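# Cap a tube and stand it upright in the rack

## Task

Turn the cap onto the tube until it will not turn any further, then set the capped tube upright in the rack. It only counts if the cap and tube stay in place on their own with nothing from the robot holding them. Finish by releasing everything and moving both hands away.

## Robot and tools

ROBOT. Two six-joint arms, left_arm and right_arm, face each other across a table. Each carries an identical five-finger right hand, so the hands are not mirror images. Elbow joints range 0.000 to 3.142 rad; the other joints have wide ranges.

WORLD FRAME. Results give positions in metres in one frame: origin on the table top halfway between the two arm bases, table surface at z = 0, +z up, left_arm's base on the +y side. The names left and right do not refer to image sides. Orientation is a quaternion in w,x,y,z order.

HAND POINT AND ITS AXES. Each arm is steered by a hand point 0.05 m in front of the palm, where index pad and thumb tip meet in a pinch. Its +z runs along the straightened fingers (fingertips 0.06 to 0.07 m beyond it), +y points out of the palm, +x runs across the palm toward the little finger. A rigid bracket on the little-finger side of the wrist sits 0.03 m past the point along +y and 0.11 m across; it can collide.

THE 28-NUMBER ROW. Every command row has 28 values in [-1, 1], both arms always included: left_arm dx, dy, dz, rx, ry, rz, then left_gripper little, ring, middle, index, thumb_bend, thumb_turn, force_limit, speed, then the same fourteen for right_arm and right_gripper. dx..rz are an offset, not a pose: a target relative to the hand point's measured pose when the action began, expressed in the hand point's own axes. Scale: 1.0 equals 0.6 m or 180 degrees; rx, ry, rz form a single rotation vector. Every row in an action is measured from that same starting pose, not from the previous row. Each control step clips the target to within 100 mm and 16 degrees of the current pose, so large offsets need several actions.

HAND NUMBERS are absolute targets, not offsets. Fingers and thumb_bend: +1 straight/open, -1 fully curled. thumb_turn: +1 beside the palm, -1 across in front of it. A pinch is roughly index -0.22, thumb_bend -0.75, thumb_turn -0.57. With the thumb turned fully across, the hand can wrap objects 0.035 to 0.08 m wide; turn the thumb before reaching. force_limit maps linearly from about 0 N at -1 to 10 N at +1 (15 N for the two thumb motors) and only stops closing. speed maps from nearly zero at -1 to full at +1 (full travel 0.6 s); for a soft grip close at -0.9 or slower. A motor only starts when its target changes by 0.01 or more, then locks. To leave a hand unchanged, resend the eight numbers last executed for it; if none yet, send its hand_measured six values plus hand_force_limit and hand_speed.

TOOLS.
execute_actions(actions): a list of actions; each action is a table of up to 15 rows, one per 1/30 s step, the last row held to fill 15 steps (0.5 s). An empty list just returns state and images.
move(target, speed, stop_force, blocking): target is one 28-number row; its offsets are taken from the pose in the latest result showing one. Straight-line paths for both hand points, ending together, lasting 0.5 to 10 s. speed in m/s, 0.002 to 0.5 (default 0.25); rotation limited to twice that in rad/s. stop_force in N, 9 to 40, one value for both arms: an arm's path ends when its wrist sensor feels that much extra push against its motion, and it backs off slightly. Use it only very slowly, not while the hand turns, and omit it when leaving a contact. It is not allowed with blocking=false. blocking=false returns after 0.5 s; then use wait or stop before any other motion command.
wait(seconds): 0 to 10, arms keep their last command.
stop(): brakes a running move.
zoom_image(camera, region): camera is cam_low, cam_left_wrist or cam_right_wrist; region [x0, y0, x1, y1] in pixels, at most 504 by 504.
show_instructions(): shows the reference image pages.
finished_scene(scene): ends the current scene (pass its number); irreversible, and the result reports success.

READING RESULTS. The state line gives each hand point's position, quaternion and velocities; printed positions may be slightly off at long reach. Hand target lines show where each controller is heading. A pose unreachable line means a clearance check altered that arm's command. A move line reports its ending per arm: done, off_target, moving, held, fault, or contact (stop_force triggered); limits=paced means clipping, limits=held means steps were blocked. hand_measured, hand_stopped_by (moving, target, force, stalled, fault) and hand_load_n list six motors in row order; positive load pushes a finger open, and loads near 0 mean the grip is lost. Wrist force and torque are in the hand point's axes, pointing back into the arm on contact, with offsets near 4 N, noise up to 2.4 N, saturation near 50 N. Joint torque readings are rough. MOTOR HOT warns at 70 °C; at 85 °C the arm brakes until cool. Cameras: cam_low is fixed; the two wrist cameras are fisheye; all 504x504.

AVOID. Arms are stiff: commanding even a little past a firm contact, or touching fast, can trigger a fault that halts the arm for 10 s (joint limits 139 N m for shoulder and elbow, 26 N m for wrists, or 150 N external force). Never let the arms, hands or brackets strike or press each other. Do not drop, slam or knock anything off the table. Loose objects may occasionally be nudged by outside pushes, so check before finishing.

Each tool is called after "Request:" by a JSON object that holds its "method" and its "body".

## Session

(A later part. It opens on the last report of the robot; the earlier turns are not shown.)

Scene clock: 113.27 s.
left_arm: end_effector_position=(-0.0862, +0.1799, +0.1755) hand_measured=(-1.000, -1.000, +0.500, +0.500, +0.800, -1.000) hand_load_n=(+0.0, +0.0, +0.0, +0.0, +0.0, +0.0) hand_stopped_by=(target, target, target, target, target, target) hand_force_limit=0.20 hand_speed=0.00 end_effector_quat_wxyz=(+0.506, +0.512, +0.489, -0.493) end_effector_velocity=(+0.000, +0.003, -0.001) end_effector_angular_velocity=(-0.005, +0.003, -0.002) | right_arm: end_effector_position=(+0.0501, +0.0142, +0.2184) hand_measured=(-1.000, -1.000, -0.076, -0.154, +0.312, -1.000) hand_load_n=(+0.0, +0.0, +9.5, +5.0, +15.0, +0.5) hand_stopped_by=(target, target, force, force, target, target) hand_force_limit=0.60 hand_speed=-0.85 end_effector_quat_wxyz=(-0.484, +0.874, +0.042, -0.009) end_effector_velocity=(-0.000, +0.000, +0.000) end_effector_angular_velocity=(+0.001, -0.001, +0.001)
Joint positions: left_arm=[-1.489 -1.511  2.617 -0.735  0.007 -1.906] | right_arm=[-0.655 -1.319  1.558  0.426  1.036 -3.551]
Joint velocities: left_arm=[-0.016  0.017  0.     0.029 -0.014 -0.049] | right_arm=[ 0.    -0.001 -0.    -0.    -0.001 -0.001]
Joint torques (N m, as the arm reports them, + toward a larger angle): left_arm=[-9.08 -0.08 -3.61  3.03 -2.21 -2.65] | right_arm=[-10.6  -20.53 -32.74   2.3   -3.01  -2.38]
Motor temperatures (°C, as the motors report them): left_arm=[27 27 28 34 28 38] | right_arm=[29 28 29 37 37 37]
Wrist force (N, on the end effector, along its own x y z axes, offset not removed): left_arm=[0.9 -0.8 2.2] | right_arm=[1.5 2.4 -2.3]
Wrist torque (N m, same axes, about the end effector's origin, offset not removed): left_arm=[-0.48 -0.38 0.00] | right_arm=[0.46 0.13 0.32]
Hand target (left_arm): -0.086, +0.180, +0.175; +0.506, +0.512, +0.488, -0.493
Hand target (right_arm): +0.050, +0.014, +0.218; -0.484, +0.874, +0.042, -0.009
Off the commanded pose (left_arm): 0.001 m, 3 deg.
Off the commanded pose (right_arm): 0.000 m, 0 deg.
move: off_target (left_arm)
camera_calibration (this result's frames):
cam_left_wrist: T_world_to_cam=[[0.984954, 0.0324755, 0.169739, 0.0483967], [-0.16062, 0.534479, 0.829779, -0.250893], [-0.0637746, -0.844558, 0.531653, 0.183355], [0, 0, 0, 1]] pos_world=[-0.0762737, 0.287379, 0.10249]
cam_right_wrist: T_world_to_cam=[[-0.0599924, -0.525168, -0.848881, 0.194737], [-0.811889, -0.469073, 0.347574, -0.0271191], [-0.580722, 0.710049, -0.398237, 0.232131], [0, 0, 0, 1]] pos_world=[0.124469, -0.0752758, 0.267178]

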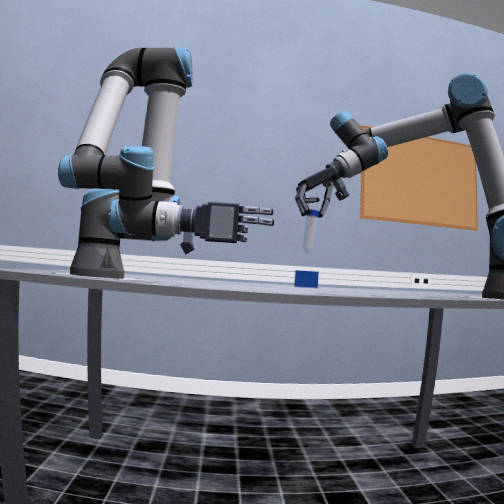

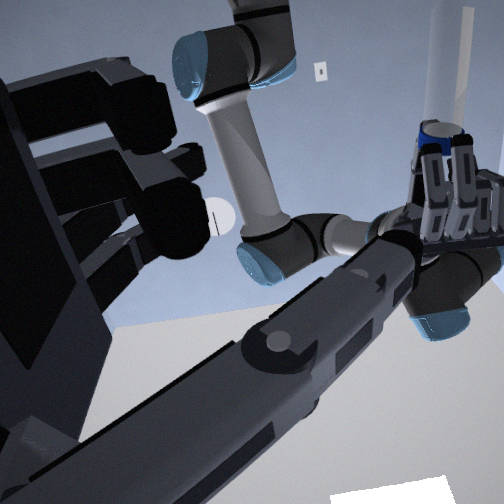

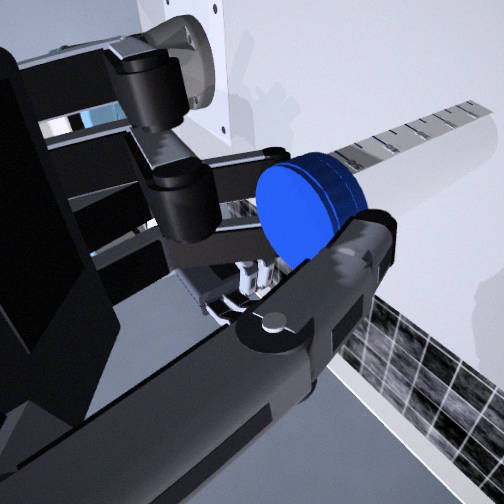

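Request:
{"method": "move", "body": {"target": [0,0,0,0,0,0,-1,-1,0.5,0.5,0.8,-1,0.2,0,0.723,0.095,-0.117,-0.01,0.353,0.221,-1,-1,-0.6,-0.6,0.3,-1,0.6,-0.85]}}

Request:
{"method": "move", "body": {"target": [0,0,0,0,0,0,-1,-1,0.5,0.5,0.8,-1,0.2,0,0,0,0,-0.028,0,0,-1,-1,-0.6,-0.6,0.3,-1,0.6,-0.85]}}

Request:
{"method": "zoom_image", "body": {"camera": "cam_low", "region": [270,210,350,290]}}

Scene clock: 116.90 s.
left_arm: end_effector_position=(-0.0862, +0.1799, +0.1755) hand_measured=(-1.000, -1.000, +0.500, +0.500, +0.800, -1.000) hand_load_n=(+0.0, +0.0, +0.0, +0.0, +0.0, +0.0) hand_stopped_by=(target, target, target, target, target, target) hand_force_limit=0.20 hand_speed=0.00 end_effector_quat_wxyz=(+0.506, +0.512, +0.489, -0.493) end_effector_velocity=(-0.000, +0.000, -0.000) end_effector_angular_velocity=(-0.000, -0.001, -0.000) | right_arm: end_effector_position=(+0.4897, -0.0399, +0.2176) hand_measured=(-1.000, -1.000, -0.076, -0.154, +0.312, -1.000) hand_load_n=(+0.0, +0.0, +9.5, +5.0, +15.0, +0.5) hand_stopped_by=(target, target, force, force, target, target) hand_force_limit=0.60 hand_speed=-0.85 end_effector_quat_wxyz=(+0.390, -0.719, +0.498, -0.288) end_effector_velocity=(+0.003, -0.000, +0.000) end_effector_angular_velocity=(-0.002, +0.003, -0.009)
Joint positions: left_arm=[-1.489 -1.509  2.616 -0.73   0.007 -1.912] | right_arm=[-0.961 -0.977  1.053  0.512  1.872 -2.976]
Joint velocities: left_arm=[-0.     0.001  0.    -0.    -0.     0.   ] | right_arm=[-0.     0.009 -0.016  0.012  0.007  0.005]
Joint torques (N m, as the arm reports them, + toward a larger angle): left_arm=[ 11.5  -23.43 -19.4    2.01   0.97   2.6 ] | right_arm=[-10.02 -34.22 -33.15   1.9    3.11   2.13]
Motor temperatures (°C, as the motors report them): left_arm=[27 27 28 34 28 38] | right_arm=[29 28 29 37 37 37]
Wrist force (N, on the end effector, along its own x y z axes, offset not removed): left_arm=[0.4 -1.3 0.5] | right_arm=[-1.4 -0.6 -0.8]
Wrist torque (N m, same axes, about the end effector's origin, offset not removed): left_arm=[-0.45 -0.22 -0.09] | right_arm=[0.12 0.57 -0.05]
Hand target (left_arm): -0.086, +0.180, +0.176; +0.506, +0.512, +0.489, -0.493
Hand target (right_arm): +0.490, -0.040, +0.218; -0.390, +0.719, -0.498, +0.288
Off the commanded pose (left_arm): 0.000 m, 0 deg.
Off the commanded pose (right_arm): 0.001 m, 0 deg.
move: done
camera_calibration (this result's frames):
cam_left_wrist: T_world_to_cam=[[0.98495, 0.0324784, 0.169762, 0.0483903], [-0.160643, 0.534453, 0.829791, -0.250892], [-0.0637796, -0.844574, 0.531627, 0.183366], [0, 0, 0, 1]] pos_world=[-0.0762712, 0.287384, 0.102492]
cam_right_wrist: T_world_to_cam=[[-0.522137, -0.0782579, -0.849263, 0.436292], [-0.664128, 0.662051, 0.347307, 0.277475], [0.535076, 0.745362, -0.397655, -0.0195763], [0, 0, 0, 1]] pos_world=[0.422558, -0.134968, 0.266373]

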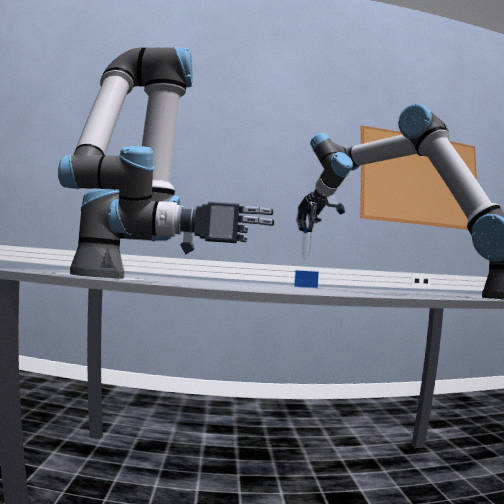

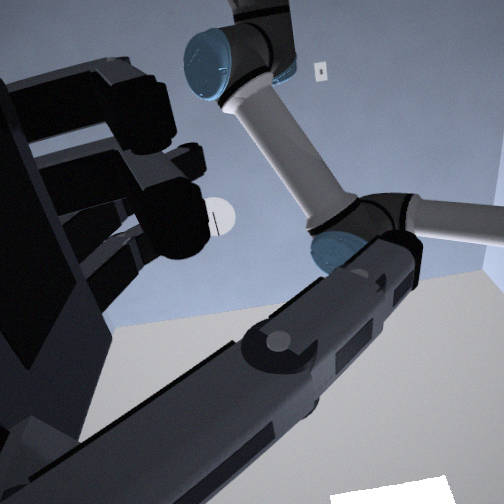

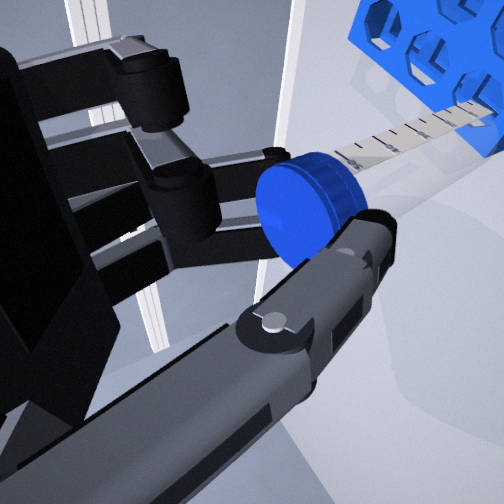

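Scene clock: 117.73 s.
left_arm: end_effector_position=(-0.0862, +0.1799, +0.1755) hand_measured=(-1.000, -1.000, +0.500, +0.500, +0.800, -1.000) hand_load_n=(+0.0, +0.0, +0.0, +0.0, +0.0, +0.0) hand_stopped_by=(target, target, target, target, target, target) hand_force_limit=0.20 hand_speed=0.00 end_effector_quat_wxyz=(+0.506, +0.512, +0.489, -0.493) end_effector_velocity=(-0.000, -0.000, +0.000) end_effector_angular_velocity=(+0.000, +0.001, +0.000) | right_arm: end_effector_position=(+0.4897, -0.0399, +0.2176) hand_measured=(-1.000, -1.000, -0.076, -0.154, +0.312, -1.000) hand_load_n=(+0.0, +0.0, +9.5, +5.0, +15.0, +0.5) hand_stopped_by=(target, target, force, force, target, target) hand_force_limit=0.60 hand_speed=-0.85 end_effector_quat_wxyz=(+0.359, -0.735, +0.510, -0.266) end_effector_velocity=(-0.000, +0.001, +0.000) end_effector_angular_velocity=(-0.005, +0.010, +0.001)
Joint positions: left_arm=[-1.489 -1.509  2.616 -0.73   0.007 -1.912] | right_arm=[-0.97  -0.918  0.931  0.662  1.849 -2.956]
Joint velocities: left_arm=[ 0. -0. -0.  0.  0. -0.] | right_arm=[-0.     0.01  -0.02   0.022 -0.002  0.001]
Joint torques (N m, as the arm reports them, + toward a larger angle): left_arm=[ 11.77 -23.75 -18.36   1.56   0.91   2.64] | right_arm=[-10.41 -38.4  -31.78   2.21  -2.1    2.3 ]
Motor temperatures (°C, as the motors report them): left_arm=[27 27 28 34 28 38] | right_arm=[29 28 29 37 37 37]
Wrist force (N, on the end effector, along its own x y z axes, offset not removed): left_arm=[0.0 -1.9 1.4] | right_arm=[2.9 1.0 -0.9]
Wrist torque (N m, same axes, about the end effector's origin, offset not removed): left_arm=[-0.64 -0.20 -0.07] | right_arm=[0.36 -0.19 0.11]
Hand target (left_arm): -0.086, +0.180, +0.176; +0.506, +0.512, +0.489, -0.493
Hand target (right_arm): +0.490, -0.040, +0.218; -0.358, +0.735, -0.510, +0.266
Off the commanded pose (left_arm): 0.000 m, 0 deg.
Off the commanded pose (right_arm): 0.000 m, 0 deg.
move: done
camera_calibration (this result's frames):
cam_left_wrist: T_world_to_cam=[[0.984949, 0.0324785, 0.169764, 0.0483899], [-0.160645, 0.534453, 0.829791, -0.250893], [-0.0637807, -0.844574, 0.531627, 0.183365], [0, 0, 0, 1]] pos_world=[-0.0762711, 0.287384, 0.102492]
cam_right_wrist: T_world_to_cam=[[-0.589725, -0.101219, -0.801236, 0.457971], [-0.633037, 0.673994, 0.380783, 0.255458], [0.501486, 0.731769, -0.461547, 0.0102521], [0, 0, 0, 1]] pos_world=[0.42665, -0.133324, 0.2744]

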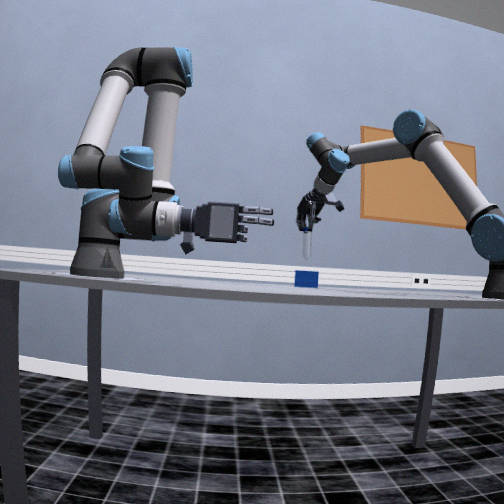

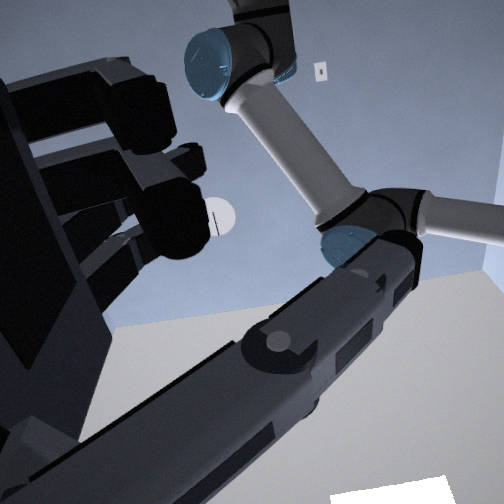

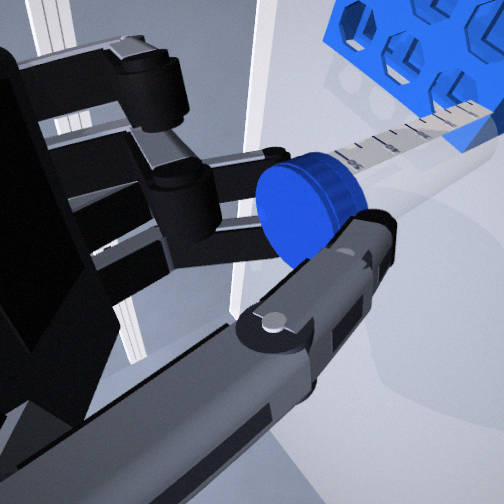

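Region (270, 210, 350, 290) of cam_low's 504x504 image, scaled by 6.300, with more detail than that image has.

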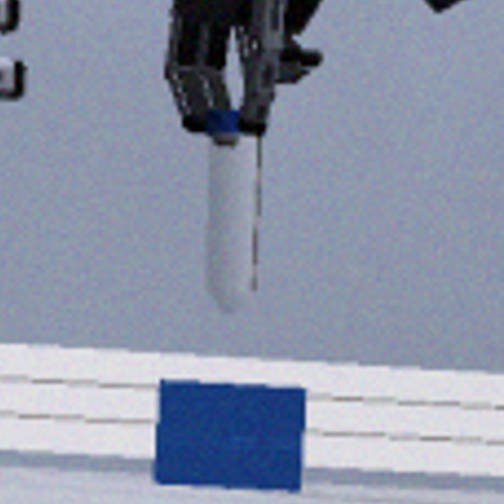

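Request:
{"method": "move", "body": {"target": [0,0,0,0,0,0,-1,-1,0.5,0.5,0.8,-1,0.2,0,0.0233,0.0045,0.07,0,-0.004,0.0055,-1,-1,-0.6,-0.6,0.3,-1,0.6,-0.85], "speed": 0.1}}

Request:
{"method": "zoom_image", "body": {"camera": "cam_low", "region": [270,210,350,290]}}

Request:
{"method": "zoom_image", "body": {"camera": "cam_right_wrist", "region": [304,0,504,200]}}

Scene clock: 119.30 s.
left_arm: end_effector_position=(-0.0862, +0.1799, +0.1755) hand_measured=(-1.000, -1.000, +0.500, +0.500, +0.800, -1.000) hand_load_n=(+0.0, +0.0, +0.0, +0.0, +0.0, +0.0) hand_stopped_by=(target, target, target, target, target, target) hand_force_limit=0.20 hand_speed=0.00 end_effector_quat_wxyz=(+0.506, +0.512, +0.489, -0.493) end_effector_velocity=(+0.000, -0.000, -0.000) end_effector_angular_velocity=(-0.000, -0.001, +0.001) | right_arm: end_effector_position=(+0.5245, -0.0430, +0.1906) hand_measured=(-1.000, -1.000, -0.076, -0.154, +0.312, -1.000) hand_load_n=(+0.0, +0.0, +9.5, +5.0, +15.0, +0.5) hand_stopped_by=(target, target, force, force, target, target) hand_force_limit=0.60 hand_speed=-0.85 end_effector_quat_wxyz=(+0.364, -0.732, +0.514, -0.258) end_effector_velocity=(+0.002, +0.000, -0.001) end_effector_angular_velocity=(+0.001, +0.000, +0.001)
Joint positions: left_arm=[-1.489 -1.509  2.616 -0.73   0.007 -1.912] | right_arm=[-1.016 -0.863  0.909  0.62   1.801 -2.969]
Joint velocities: left_arm=[ 0.     0.001  0.    -0.    -0.     0.   ] | right_arm=[-0.002  0.003 -0.003 -0.001 -0.002 -0.001]
Joint torques (N m, as the arm reports them, + toward a larger angle): left_arm=[ 11.52 -23.55 -18.81   1.38   0.69   2.56] | right_arm=[ -9.36 -39.41 -32.69  -1.4   -2.01  -2.37]
Motor temperatures (°C, as the motors report them): left_arm=[27 27 28 34 28 38] | right_arm=[29 28 29 37 37 37]
Wrist force (N, on the end effector, along its own x y z axes, offset not removed): left_arm=[0.1 -1.3 1.7] | right_arm=[0.1 0.8 -1.8]
Wrist torque (N m, same axes, about the end effector's origin, offset not removed): left_arm=[-0.54 -0.31 -0.08] | right_arm=[0.31 0.36 -0.05]
Hand target (left_arm): -0.086, +0.180, +0.176; +0.506, +0.512, +0.489, -0.493
Hand target (right_arm): +0.525, -0.043, +0.190; -0.364, +0.732, -0.514, +0.258
Off the commanded pose (left_arm): 0.000 m, 0 deg.
Off the commanded pose (right_arm): 0.000 m, 0 deg.
move: done
camera_calibration (this result's frames):
cam_left_wrist: T_world_to_cam=[[0.984949, 0.0324787, 0.169764, 0.0483898], [-0.160645, 0.534453, 0.829791, -0.250893], [-0.0637805, -0.844574, 0.531627, 0.183365], [0, 0, 0, 1]] pos_world=[-0.0762711, 0.287384, 0.102492]
cam_right_wrist: T_world_to_cam=[[-0.595451, -0.0850224, -0.79888, 0.459836], [-0.630026, 0.666431, 0.398668, 0.284494], [0.498503, 0.740703, -0.450394, -0.017615], [0, 0, 0, 1]] pos_world=[0.461829, -0.137452, 0.246001]

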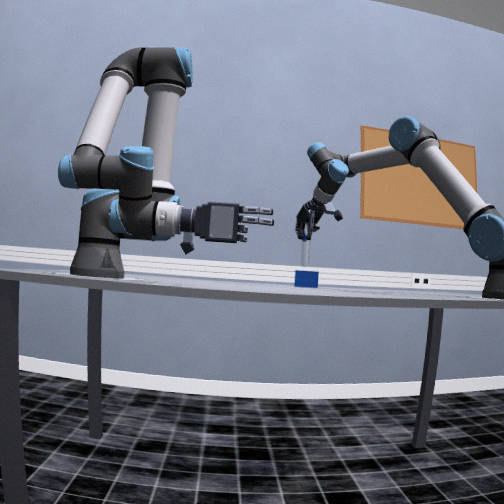

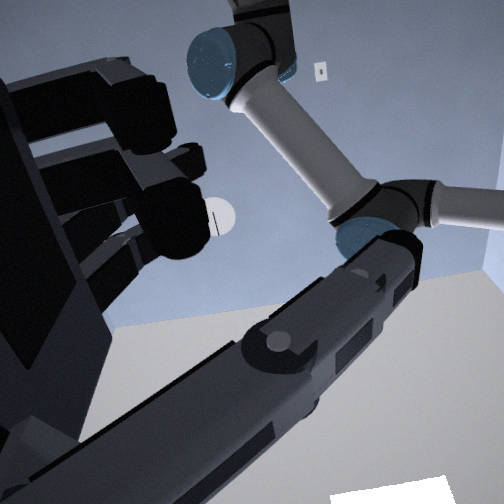

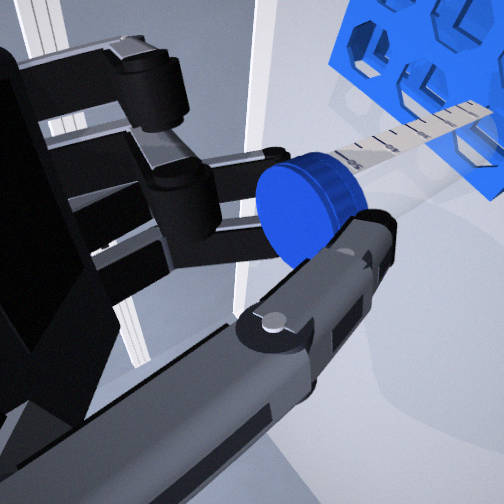

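Region (270, 210, 350, 290) of cam_low's 504x504 image, scaled by 6.300, with more detail than that image has.

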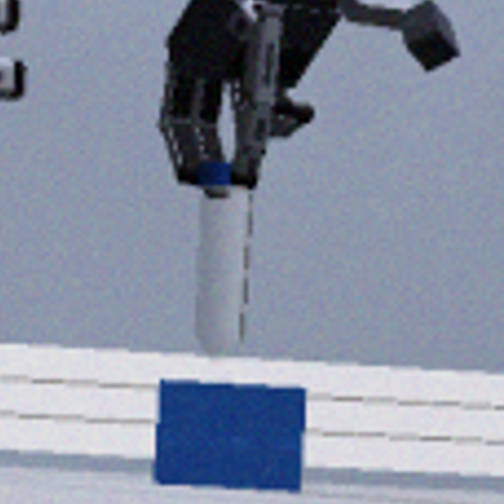

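Region (304, 0, 504, 200) of cam_right_wrist's 504x504 image, scaled by 2.520, with more detail than that image has.

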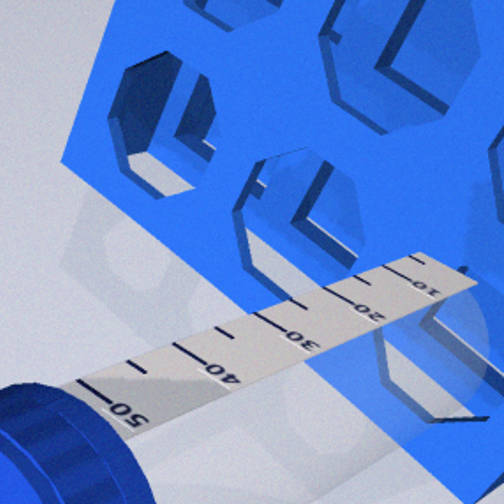

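Request:
{"method": "move", "body": {"target": [0,0,0,0,0,0,-1,-1,0.5,0.5,0.8,-1,0.2,0,-0.0155,0.0057,0.0197,0,0,0,-1,-1,-0.6,-0.6,0.3,-1,0.6,-0.85], "speed": 0.05}}

Request:
{"method": "zoom_image", "body": {"camera": "cam_low", "region": [270,210,350,290]}}

Request:
{"method": "zoom_image", "body": {"camera": "cam_right_wrist", "region": [354,50,504,200]}}

Scene clock: 120.63 s.
left_arm: end_effector_position=(-0.0862, +0.1799, +0.1755) hand_measured=(-1.000, -1.000, +0.500, +0.500, +0.800, -1.000) hand_load_n=(+0.0, +0.0, +0.0, +0.0, +0.0, +0.0) hand_stopped_by=(target, target, target, target, target, target) hand_force_limit=0.20 hand_speed=0.00 end_effector_quat_wxyz=(+0.506, +0.512, +0.489, -0.493) end_effector_velocity=(+0.000, -0.000, +0.000) end_effector_angular_velocity=(-0.000, +0.002, +0.001) | right_arm: end_effector_position=(+0.5283, -0.0319, +0.1809) hand_measured=(-1.000, -1.000, -0.076, -0.154, +0.312, -1.000) hand_load_n=(+0.0, +0.0, +9.5, +5.0, +15.0, +0.5) hand_stopped_by=(target, target, force, force, target, target) hand_force_limit=0.60 hand_speed=-0.85 end_effector_quat_wxyz=(+0.364, -0.732, +0.514, -0.258) end_effector_velocity=(+0.001, +0.002, -0.001) end_effector_angular_velocity=(-0.000, +0.000, +0.001)
Joint positions: left_arm=[-1.489 -1.509  2.616 -0.73   0.007 -1.912] | right_arm=[-1.005 -0.828  0.873  0.622  1.809 -2.962]
Joint velocities: left_arm=[ 0.001 -0.001 -0.    -0.    -0.    -0.   ] | right_arm=[ 0.001  0.005 -0.006  0.001  0.001  0.   ]
Joint torques (N m, as the arm reports them, + toward a larger angle): left_arm=[ 11.42 -23.32 -19.43   1.25   0.77   2.59] | right_arm=[ 10.03 -41.53 -32.46   2.04   2.93   2.31]
Motor temperatures (°C, as the motors report them): left_arm=[27 27 28 34 28 38] | right_arm=[29 28 29 37 37 37]
Wrist force (N, on the end effector, along its own x y z axes, offset not removed): left_arm=[0.9 -0.3 1.6] | right_arm=[-1.7 -0.6 -3.5]
Wrist torque (N m, same axes, about the end effector's origin, offset not removed): left_arm=[-0.41 -0.37 -0.02] | right_arm=[0.28 0.25 -0.06]
Hand target (left_arm): -0.086, +0.180, +0.176; +0.506, +0.512, +0.489, -0.493
Hand target (right_arm): +0.528, -0.032, +0.181; -0.364, +0.732, -0.514, +0.258
Off the commanded pose (left_arm): 0.000 m, 0 deg.
Off the commanded pose (right_arm): 0.000 m, 0 deg.
move: done
camera_calibration (this result's frames):
cam_left_wrist: T_world_to_cam=[[0.984949, 0.0324786, 0.169764, 0.0483898], [-0.160645, 0.534453, 0.829791, -0.250893], [-0.0637807, -0.844574, 0.531627, 0.183365], [0, 0, 0, 1]] pos_world=[-0.0762711, 0.287384, 0.102492]
cam_right_wrist: T_world_to_cam=[[-0.595433, -0.0849965, -0.798896, 0.455207], [-0.630043, 0.666406, 0.398683, 0.283382], [0.498503, 0.740728, -0.450352, -0.0320939], [0, 0, 0, 1]] pos_world=[0.465587, -0.126383, 0.23623]

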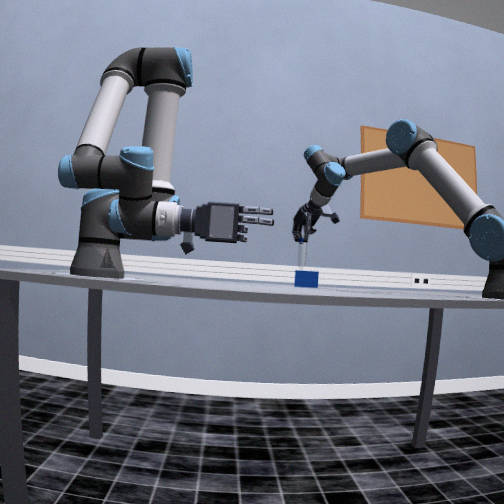

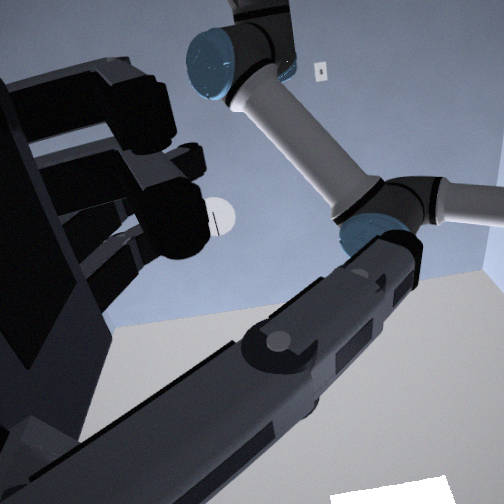

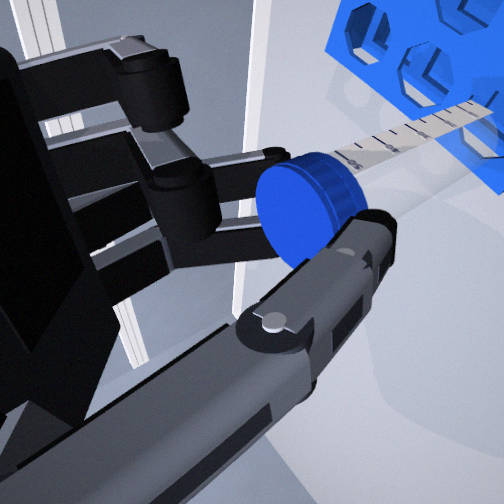

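Region (270, 210, 350, 290) of cam_low's 504x504 image, scaled by 6.300, with more detail than that image has.

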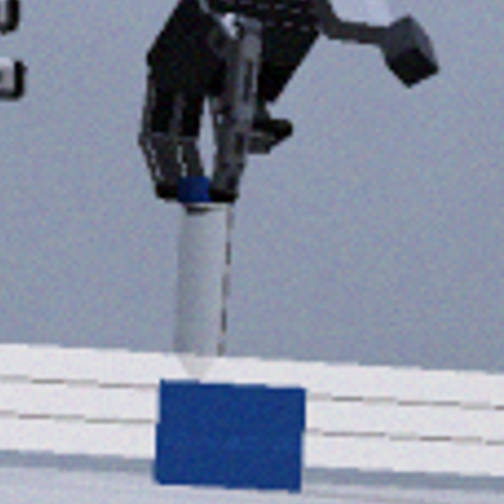

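Region (354, 50, 504, 200) of cam_right_wrist's 504x504 image, scaled by 3.360, with more detail than that image has.

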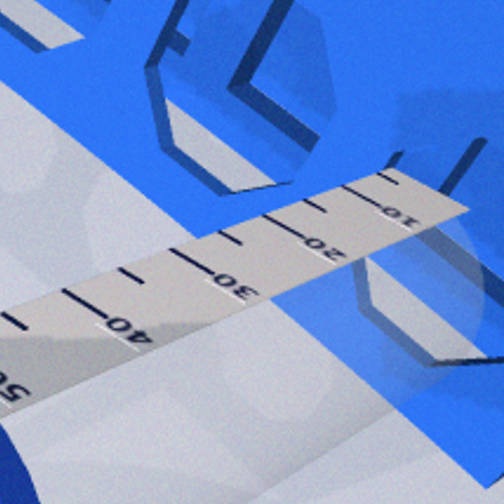

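Request:
{"method": "move", "body": {"target": [0,0,0,0,0,0,-1,-1,0.5,0.5,0.8,-1,0.2,0,0,0.033,0.025,0,0,0,-1,-1,-0.6,-0.6,0.3,-1,0.6,-0.85], "speed": 0.015, "stop_force": 9}}

Request:
{"method": "zoom_image", "body": {"camera": "cam_right_wrist", "region": [354,50,504,200]}}

Scene clock: 122.70 s.
left_arm: end_effector_position=(-0.0862, +0.1799, +0.1755) hand_measured=(-1.000, -1.000, +0.500, +0.500, +0.800, -1.000) hand_load_n=(+0.0, +0.0, +0.0, +0.0, +0.0, +0.0) hand_stopped_by=(target, target, target, target, target, target) hand_force_limit=0.20 hand_speed=0.00 end_effector_quat_wxyz=(+0.506, +0.512, +0.489, -0.493) end_effector_velocity=(+0.000, -0.000, +0.000) end_effector_angular_velocity=(+0.000, +0.001, +0.001) | right_arm: end_effector_position=(+0.5283, -0.0319, +0.1563) hand_measured=(-1.000, -1.000, -0.076, -0.154, +0.312, -1.000) hand_load_n=(+0.0, +0.0, +9.5, +5.0, +15.0, +0.5) hand_stopped_by=(target, target, force, force, target, target) hand_force_limit=0.60 hand_speed=-0.85 end_effector_quat_wxyz=(+0.364, -0.732, +0.514, -0.258) end_effector_velocity=(-0.001, -0.000, -0.002) end_effector_angular_velocity=(-0.001, +0.001, +0.001)
Joint positions: left_arm=[-1.489 -1.509  2.616 -0.73   0.007 -1.912] | right_arm=[-1.005 -0.823  0.927  0.563  1.809 -2.962]
Joint velocities: left_arm=[ 0.001 -0.    -0.    -0.     0.    -0.   ] | right_arm=[ 0.     0.     0.005 -0.004 -0.001 -0.001]
Joint torques (N m, as the arm reports them, + toward a larger angle): left_arm=[ 12.   -23.53 -19.24   1.31   0.78   2.4 ] | right_arm=[ -9.76 -40.89  -8.34  -1.44  -2.28  -2.33]
Motor temperatures (°C, as the motors report them): left_arm=[27 27 28 34 28 38] | right_arm=[29 28 29 37 37 37]
Wrist force (N, on the end effector, along its own x y z axes, offset not removed): left_arm=[1.1 -1.6 2.1] | right_arm=[1.2 -0.4 -0.7]
Wrist torque (N m, same axes, about the end effector's origin, offset not removed): left_arm=[-0.62 -0.30 -0.09] | right_arm=[0.21 -0.01 0.13]
Hand target (left_arm): -0.086, +0.180, +0.176; +0.506, +0.512, +0.489, -0.493
Hand target (right_arm): +0.528, -0.032, +0.156; -0.364, +0.732, -0.514, +0.258
Off the commanded pose (left_arm): 0.000 m, 0 deg.
Off the commanded pose (right_arm): 0.000 m, 0 deg.
move: done
camera_calibration (this result's frames):
cam_left_wrist: T_world_to_cam=[[0.984949, 0.0324784, 0.169764, 0.0483899], [-0.160645, 0.534453, 0.829791, -0.250893], [-0.0637808, -0.844574, 0.531627, 0.183365], [0, 0, 0, 1]] pos_world=[-0.0762711, 0.287384, 0.102492]
cam_right_wrist: T_world_to_cam=[[-0.595457, -0.0850099, -0.798877, 0.435612], [-0.630027, 0.666419, 0.398687, 0.293262], [0.498495, 0.740715, -0.450382, -0.0431546], [0, 0, 0, 1]] pos_world=[0.465663, -0.126439, 0.211645]

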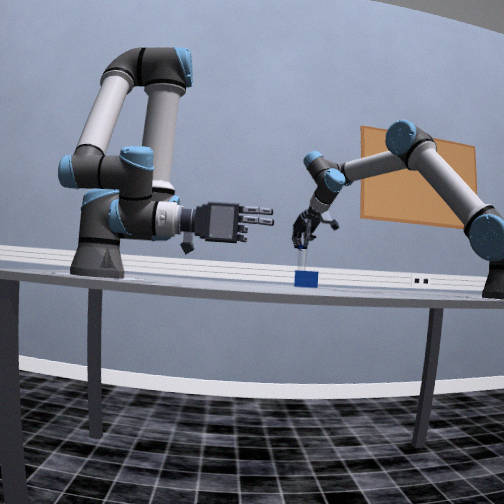

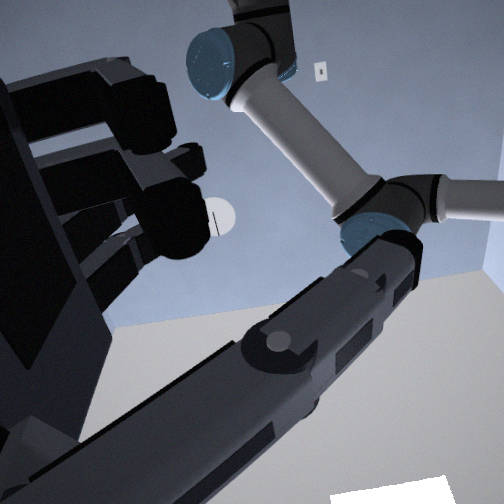

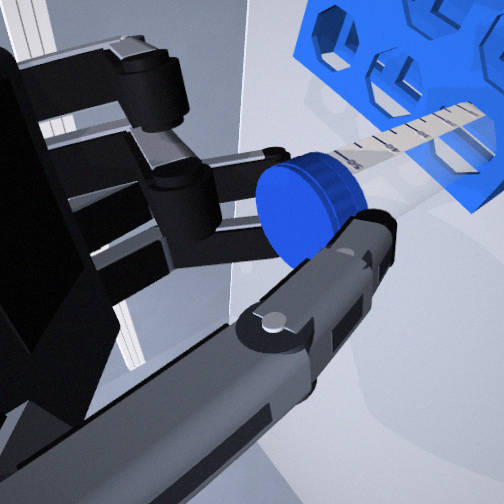

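Region (354, 50, 504, 200) of cam_right_wrist's 504x504 image, scaled by 3.360, with more detail than that image has.

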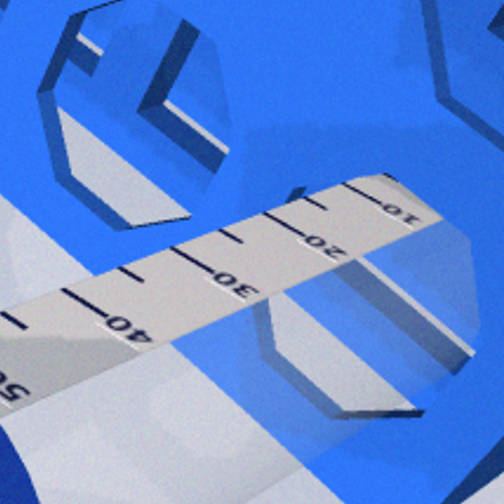

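In.

Request:
{"method": "move", "body": {"target": [0,0,0,0,0,0,-1,-1,0.5,0.5,0.8,-1,0.2,0,0,0.042,0.0317,0,0,0,-1,-1,-0.6,-0.6,0.3,-1,0.6,-0.85], "speed": 0.015, "stop_force": 9}}

Request:
{"method": "execute_actions", "body": {"actions": [[[0,0,0,0,0,0,-1,-1,0.5,0.5,0.8,-1,0.2,0,0,0,0,0,0,0,-1,-1,0.15,0.1,0.7,-1,0.1,0.3]]]}}

Request:
{"method": "move", "body": {"target": [0,0,0,0,0,0,-1,-1,0.5,0.5,0.8,-1,0.2,0,0,-0.12,-0.09,0,0,0,-1,-1,0.15,0.1,0.7,-1,0.1,0.3], "speed": 0.15}}

Request:
{"method": "move", "body": {"target": [0,0,0,0,0,0,-1,-1,0.5,0.5,0.8,-1,0.2,0,0.1,0,-0.25,0,0,0,-1,-1,0.15,0.1,0.7,-1,0.1,0.3]}}

Scene clock: 125.43 s.
left_arm: end_effector_position=(-0.0862, +0.1799, +0.1755) hand_measured=(-1.000, -1.000, +0.500, +0.500, +0.800, -1.000) hand_load_n=(+0.0, +0.0, +0.0, +0.0, +0.0, +0.0) hand_stopped_by=(target, target, target, target, target, target) hand_force_limit=0.20 hand_speed=0.00 end_effector_quat_wxyz=(+0.506, +0.512, +0.489, -0.493) end_effector_velocity=(-0.000, +0.000, -0.000) end_effector_angular_velocity=(+0.000, +0.000, -0.001) | right_arm: end_effector_position=(+0.5284, -0.0320, +0.1250) hand_measured=(-1.000, -1.000, -0.076, -0.154, +0.312, -1.000) hand_load_n=(+0.0, +0.0, +9.5, +5.0, +15.0, +0.5) hand_stopped_by=(target, target, force, force, target, target) hand_force_limit=0.60 hand_speed=-0.85 end_effector_quat_wxyz=(+0.364, -0.732, +0.514, -0.258) end_effector_velocity=(-0.000, +0.001, -0.002) end_effector_angular_velocity=(+0.002, -0.000, +0.002)
Joint positions: left_arm=[-1.489 -1.509  2.616 -0.73   0.007 -1.912] | right_arm=[-1.005 -0.81   0.985  0.492  1.809 -2.962]
Joint velocities: left_arm=[-0.001 -0.     0.    -0.     0.    -0.   ] | right_arm=[ 0.     0.001  0.005 -0.007 -0.002 -0.   ]
Joint torques (N m, as the arm reports them, + toward a larger angle): left_arm=[ 11.86 -22.64 -18.82   1.24   0.77   2.51] | right_arm=[-10.52 -40.78  -7.56  -1.63  -2.22  -2.35]
Motor temperatures (°C, as the motors report them): left_arm=[27 27 28 34 28 38] | right_arm=[29 28 29 37 37 37]
Wrist force (N, on the end effector, along its own x y z axes, offset not removed): left_arm=[1.7 0.2 2.4] | right_arm=[1.6 -3.6 2.7]
Wrist torque (N m, same axes, about the end effector's origin, offset not removed): left_arm=[-0.36 -0.53 0.06] | right_arm=[-0.73 -0.14 -0.07]
Hand target (left_arm): -0.086, +0.180, +0.176; +0.506, +0.512, +0.489, -0.493
Hand target (right_arm): +0.528, -0.032, +0.125; -0.364, +0.732, -0.514, +0.258
Off the commanded pose (left_arm): 0.000 m, 0 deg.
Off the commanded pose (right_arm): 0.000 m, 0 deg.
move: done
camera_calibration (this result's frames):
cam_left_wrist: T_world_to_cam=[[0.984949, 0.0324786, 0.169764, 0.0483899], [-0.160645, 0.534453, 0.829791, -0.250893], [-0.0637806, -0.844574, 0.531627, 0.183365], [0, 0, 0, 1]] pos_world=[-0.0762711, 0.287384, 0.102492]
cam_right_wrist: T_world_to_cam=[[-0.595475, -0.0850205, -0.798862, 0.410616], [-0.630014, 0.66643, 0.398689, 0.305831], [0.498489, 0.740704, -0.450407, -0.0572054], [0, 0, 0, 1]] pos_world=[0.465706, -0.126532, 0.180328]

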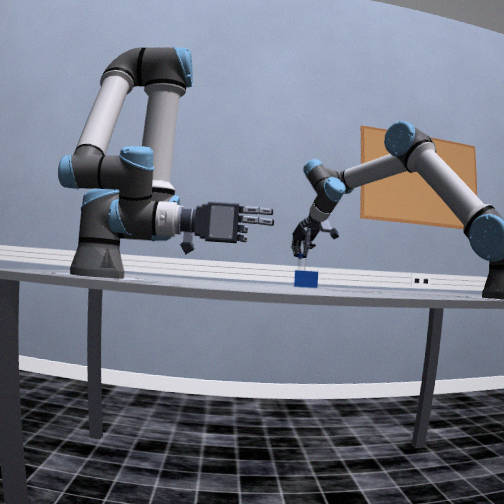

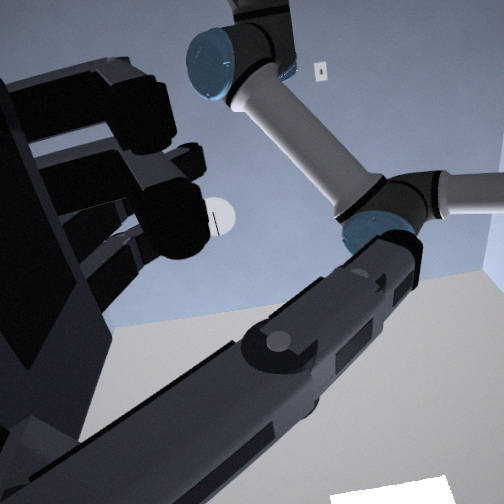

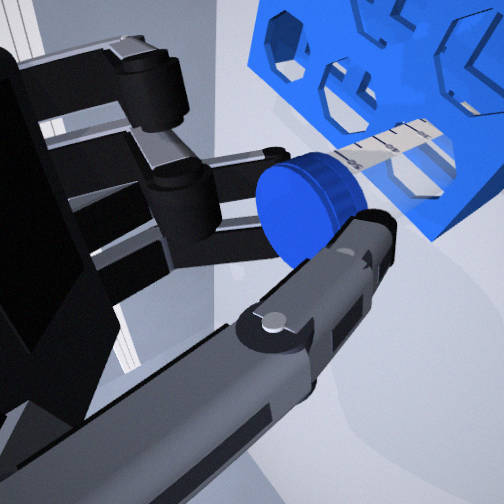

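Scene clock: 125.93 s.
left_arm: end_effector_position=(-0.0862, +0.1799, +0.1755) hand_measured=(-1.000, -1.000, +0.500, +0.500, +0.800, -1.000) hand_load_n=(+0.0, +0.0, +0.0, +0.0, +0.0, +0.0) hand_stopped_by=(target, target, target, target, target, target) hand_force_limit=0.20 hand_speed=0.00 end_effector_quat_wxyz=(+0.506, +0.512, +0.489, -0.493) end_effector_velocity=(+0.000, -0.000, +0.000) end_effector_angular_velocity=(+0.000, -0.000, +0.000) | right_arm: end_effector_position=(+0.5283, -0.0321, +0.1248) hand_measured=(-1.000, -1.000, +0.150, +0.100, +0.700, -1.000) hand_load_n=(+0.0, +0.0, +0.0, +0.0, +0.0, +0.0) hand_stopped_by=(target, target, target, target, target, target) hand_force_limit=0.10 hand_speed=0.30 end_effector_quat_wxyz=(+0.364, -0.732, +0.514, -0.258) end_effector_velocity=(-0.000, +0.000, -0.000) end_effector_angular_velocity=(-0.001, -0.000, +0.000)
Joint positions: left_arm=[-1.489 -1.509  2.616 -0.73   0.007 -1.912] | right_arm=[-1.005 -0.81   0.986  0.492  1.809 -2.962]
Joint velocities: left_arm=[ 0.001 -0.001  0.     0.     0.     0.001] | right_arm=[ 0.     0.001 -0.001  0.001  0.    -0.001]
Joint torques (N m, as the arm reports them, + toward a larger angle): left_arm=[ 11.8  -23.29 -18.85   1.26   0.69   2.55] | right_arm=[ -9.78 -45.5  -32.67   2.25  -2.16  -2.23]
Motor temperatures (°C, as the motors report them): left_arm=[27 27 28 34 28 38] | right_arm=[29 28 29 37 37 37]
Wrist force (N, on the end effector, along its own x y z axes, offset not removed): left_arm=[1.4 -1.3 1.8] | right_arm=[0.2 -1.7 4.0]
Wrist torque (N m, same axes, about the end effector's origin, offset not removed): left_arm=[-0.57 -0.33 -0.01] | right_arm=[-0.46 -0.27 0.03]
Hand target (left_arm): -0.086, +0.180, +0.176; +0.506, +0.512, +0.489, -0.493
Hand target (right_arm): +0.528, -0.032, +0.125; -0.364, +0.732, -0.514, +0.258
Off the commanded pose (left_arm): 0.000 m, 0 deg.
Off the commanded pose (right_arm): 0.000 m, 0 deg.
camera_calibration (this result's frames):
cam_left_wrist: T_world_to_cam=[[0.984949, 0.0324788, 0.169764, 0.0483898], [-0.160645, 0.534453, 0.829791, -0.250893], [-0.0637805, -0.844574, 0.531627, 0.183365], [0, 0, 0, 1]] pos_world=[-0.0762711, 0.287384, 0.102492]
cam_right_wrist: T_world_to_cam=[[-0.595592, -0.0851084, -0.798766, 0.410547], [-0.629958, 0.666471, 0.39871, 0.305839], [0.498421, 0.740657, -0.45056, -0.0571592], [0, 0, 0, 1]] pos_world=[0.465673, -0.126557, 0.180236]

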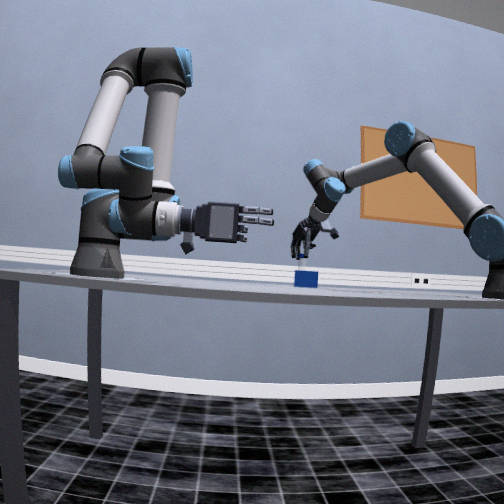

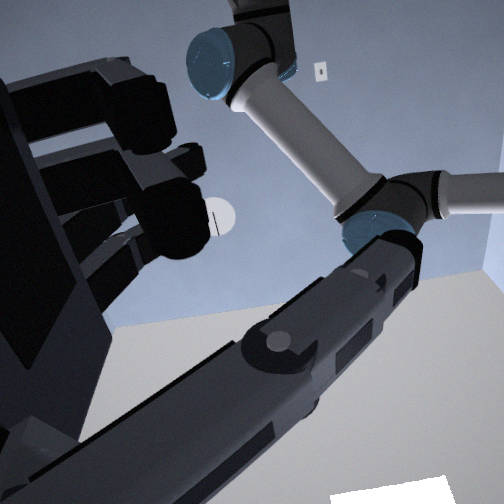

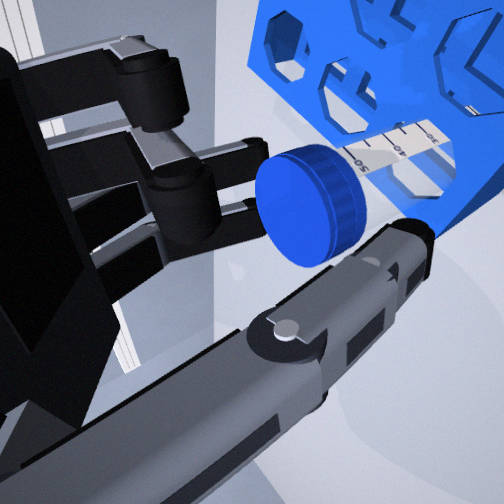

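Scene clock: 127.07 s.
left_arm: end_effector_position=(-0.0862, +0.1799, +0.1755) hand_measured=(-1.000, -1.000, +0.500, +0.500, +0.800, -1.000) hand_load_n=(+0.0, +0.0, +0.0, +0.0, +0.0, +0.0) hand_stopped_by=(target, target, target, target, target, target) hand_force_limit=0.20 hand_speed=0.00 end_effector_quat_wxyz=(+0.506, +0.512, +0.489, -0.493) end_effector_velocity=(-0.000, +0.000, +0.000) end_effector_angular_velocity=(+0.000, +0.002, -0.000) | right_arm: end_effector_position=(+0.5285, -0.0317, +0.2146) hand_measured=(-1.000, -1.000, +0.150, +0.100, +0.700, -1.000) hand_load_n=(+0.0, +0.0, +0.0, +0.0, +0.0, +0.0) hand_stopped_by=(target, target, target, target, target, target) hand_force_limit=0.10 hand_speed=0.30 end_effector_quat_wxyz=(+0.364, -0.732, +0.514, -0.258) end_effector_velocity=(+0.000, +0.000, +0.002) end_effector_angular_velocity=(-0.000, +0.002, -0.002)
Joint positions: left_arm=[-1.489 -1.509  2.616 -0.73   0.007 -1.912] | right_arm=[-1.005 -0.828  0.786  0.709  1.809 -2.962]
Joint velocities: left_arm=[-0.    -0.002  0.     0.     0.    -0.   ] | right_arm=[ 0.     0.003 -0.011  0.01   0.001  0.002]
Joint torques (N m, as the arm reports them, + toward a larger angle): left_arm=[ 12.66 -22.83 -19.33   1.22   1.     2.43] | right_arm=[ 10.24 -40.53 -32.76   2.31   3.01   2.24]
Motor temperatures (°C, as the motors report them): left_arm=[27 27 28 34 28 38] | right_arm=[29 28 29 37 37 37]
Wrist force (N, on the end effector, along its own x y z axes, offset not removed): left_arm=[0.9 -2.1 2.0] | right_arm=[0.4 -2.0 -4.8]
Wrist torque (N m, same axes, about the end effector's origin, offset not removed): left_arm=[-0.66 -0.34 0.00] | right_arm=[-0.02 0.10 0.16]
Hand target (left_arm): -0.086, +0.180, +0.176; +0.506, +0.512, +0.489, -0.493
Hand target (right_arm): +0.528, -0.032, +0.215; -0.364, +0.732, -0.514, +0.258
Off the commanded pose (left_arm): 0.000 m, 0 deg.
Off the commanded pose (right_arm): 0.000 m, 0 deg.
move: done
camera_calibration (this result's frames):
cam_left_wrist: T_world_to_cam=[[0.984949, 0.0324786, 0.169764, 0.0483898], [-0.160645, 0.534453, 0.829791, -0.250893], [-0.0637807, -0.844574, 0.531627, 0.183365], [0, 0, 0, 1]] pos_world=[-0.0762711, 0.287384, 0.102492]
cam_right_wrist: T_world_to_cam=[[-0.595435, -0.085017, -0.798893, 0.482332], [-0.630065, 0.666382, 0.398688, 0.269935], [0.498473, 0.740747, -0.450354, -0.0170868], [0, 0, 0, 1]] pos_world=[0.465791, -0.126217, 0.270016]

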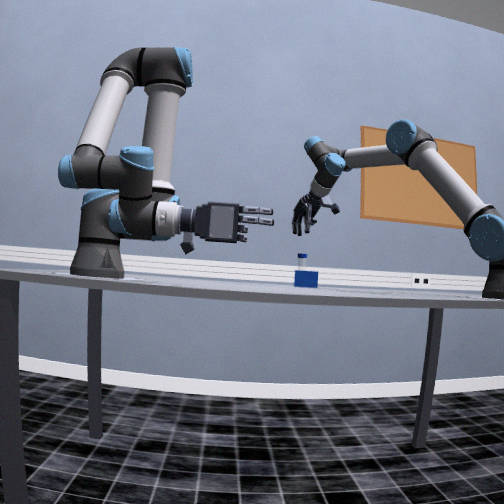

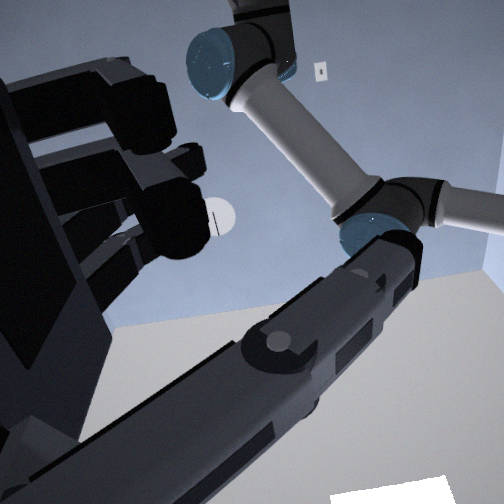

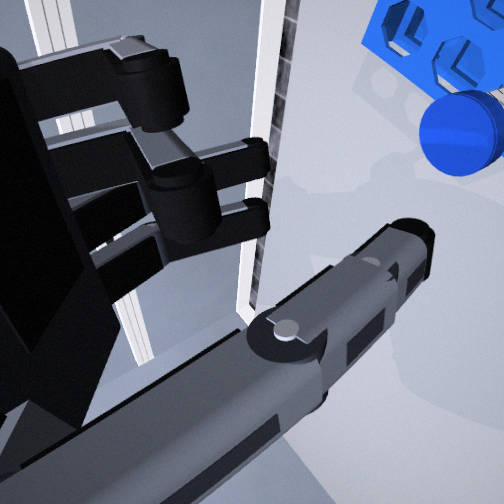

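Scene clock: 128.37 s.
left_arm: end_effector_position=(-0.0862, +0.1799, +0.1755) hand_measured=(-1.000, -1.000, +0.500, +0.500, +0.800, -1.000) hand_load_n=(+0.0, +0.0, +0.0, +0.0, +0.0, +0.0) hand_stopped_by=(target, target, target, target, target, target) hand_force_limit=0.20 hand_speed=0.00 end_effector_quat_wxyz=(+0.506, +0.512, +0.489, -0.493) end_effector_velocity=(-0.000, +0.000, -0.000) end_effector_angular_velocity=(-0.000, -0.001, -0.001) | right_arm: end_effector_position=(+0.4360, -0.1282, +0.3051) hand_measured=(-1.000, -1.000, +0.150, +0.100, +0.700, -1.000) hand_load_n=(+0.0, +0.0, +0.0, +0.0, +0.0, +0.0) hand_stopped_by=(target, target, target, target, target, target) hand_force_limit=0.10 hand_speed=0.30 end_effector_quat_wxyz=(+0.364, -0.732, +0.514, -0.258) end_effector_velocity=(-0.001, -0.001, +0.001) end_effector_angular_velocity=(+0.001, +0.000, +0.001)
Joint positions: left_arm=[-1.489 -1.509  2.616 -0.73   0.007 -1.912] | right_arm=[-1.05  -1.21   1.153  0.718  1.774 -2.991]
Joint velocities: left_arm=[-0.001  0.001  0.     0.    -0.     0.001] | right_arm=[-0.001 -0.005  0.004  0.    -0.003 -0.001]
Joint torques (N m, as the arm reports them, + toward a larger angle): left_arm=[ 11.6  -22.94 -19.44   1.32   0.89   2.57] | right_arm=[-10.35 -42.95  -9.3    2.12  -2.3   -2.37]
Motor temperatures (°C, as the motors report them): left_arm=[27 27 28 34 28 38] | right_arm=[29 28 29 37 37 37]
Wrist force (N, on the end effector, along its own x y z axes, offset not removed): left_arm=[2.3 -1.2 2.2] | right_arm=[-3.9 -3.7 -5.8]
Wrist torque (N m, same axes, about the end effector's origin, offset not removed): left_arm=[-0.54 -0.60 0.05] | right_arm=[0.04 0.89 -0.45]
Hand target (left_arm): -0.086, +0.180, +0.176; +0.506, +0.512, +0.489, -0.493
Hand target (right_arm): +0.436, -0.128, +0.305; -0.364, +0.732, -0.514, +0.258
Off the commanded pose (left_arm): 0.000 m, 0 deg.
Off the commanded pose (right_arm): 0.000 m, 0 deg.
move: done
camera_calibration (this result's frames):
cam_left_wrist: T_world_to_cam=[[0.984949, 0.0324785, 0.169765, 0.0483898], [-0.160645, 0.534453, 0.829791, -0.250893], [-0.0637808, -0.844574, 0.531627, 0.183365], [0, 0, 0, 1]] pos_world=[-0.076271, 0.287384, 0.102492]
cam_right_wrist: T_world_to_cam=[[-0.595476, -0.0851061, -0.798852, 0.491329], [-0.630026, 0.666455, 0.39863, 0.239965], [0.498473, 0.740672, -0.450477, 0.141208], [0, 0, 0, 1]] pos_world=[0.37337, -0.2227, 0.360453]

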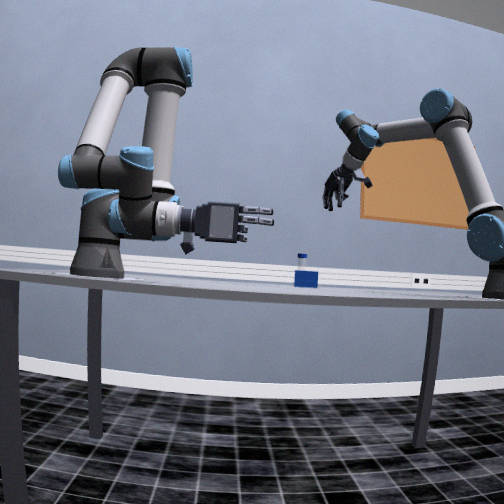

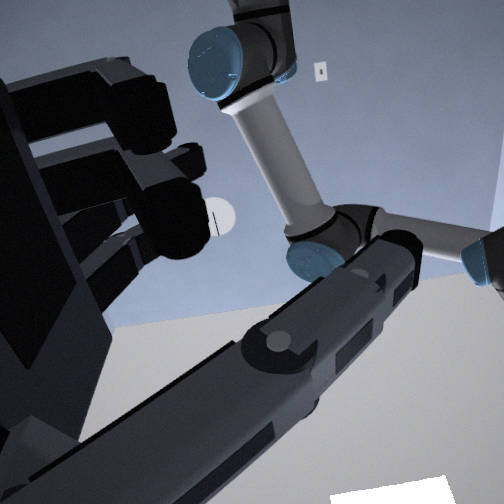

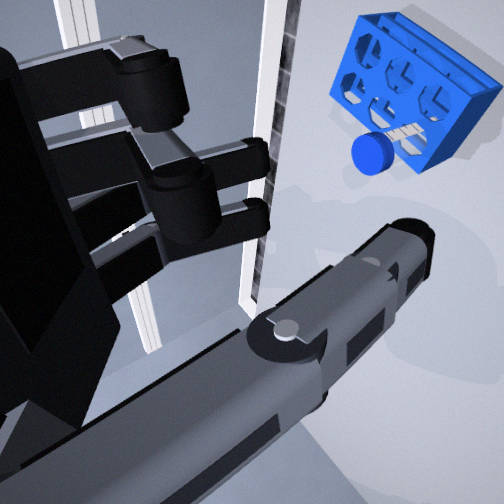

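Request:
{"method": "finished_scene", "body": {"scene": 2}}

The scene is finished: the task was done.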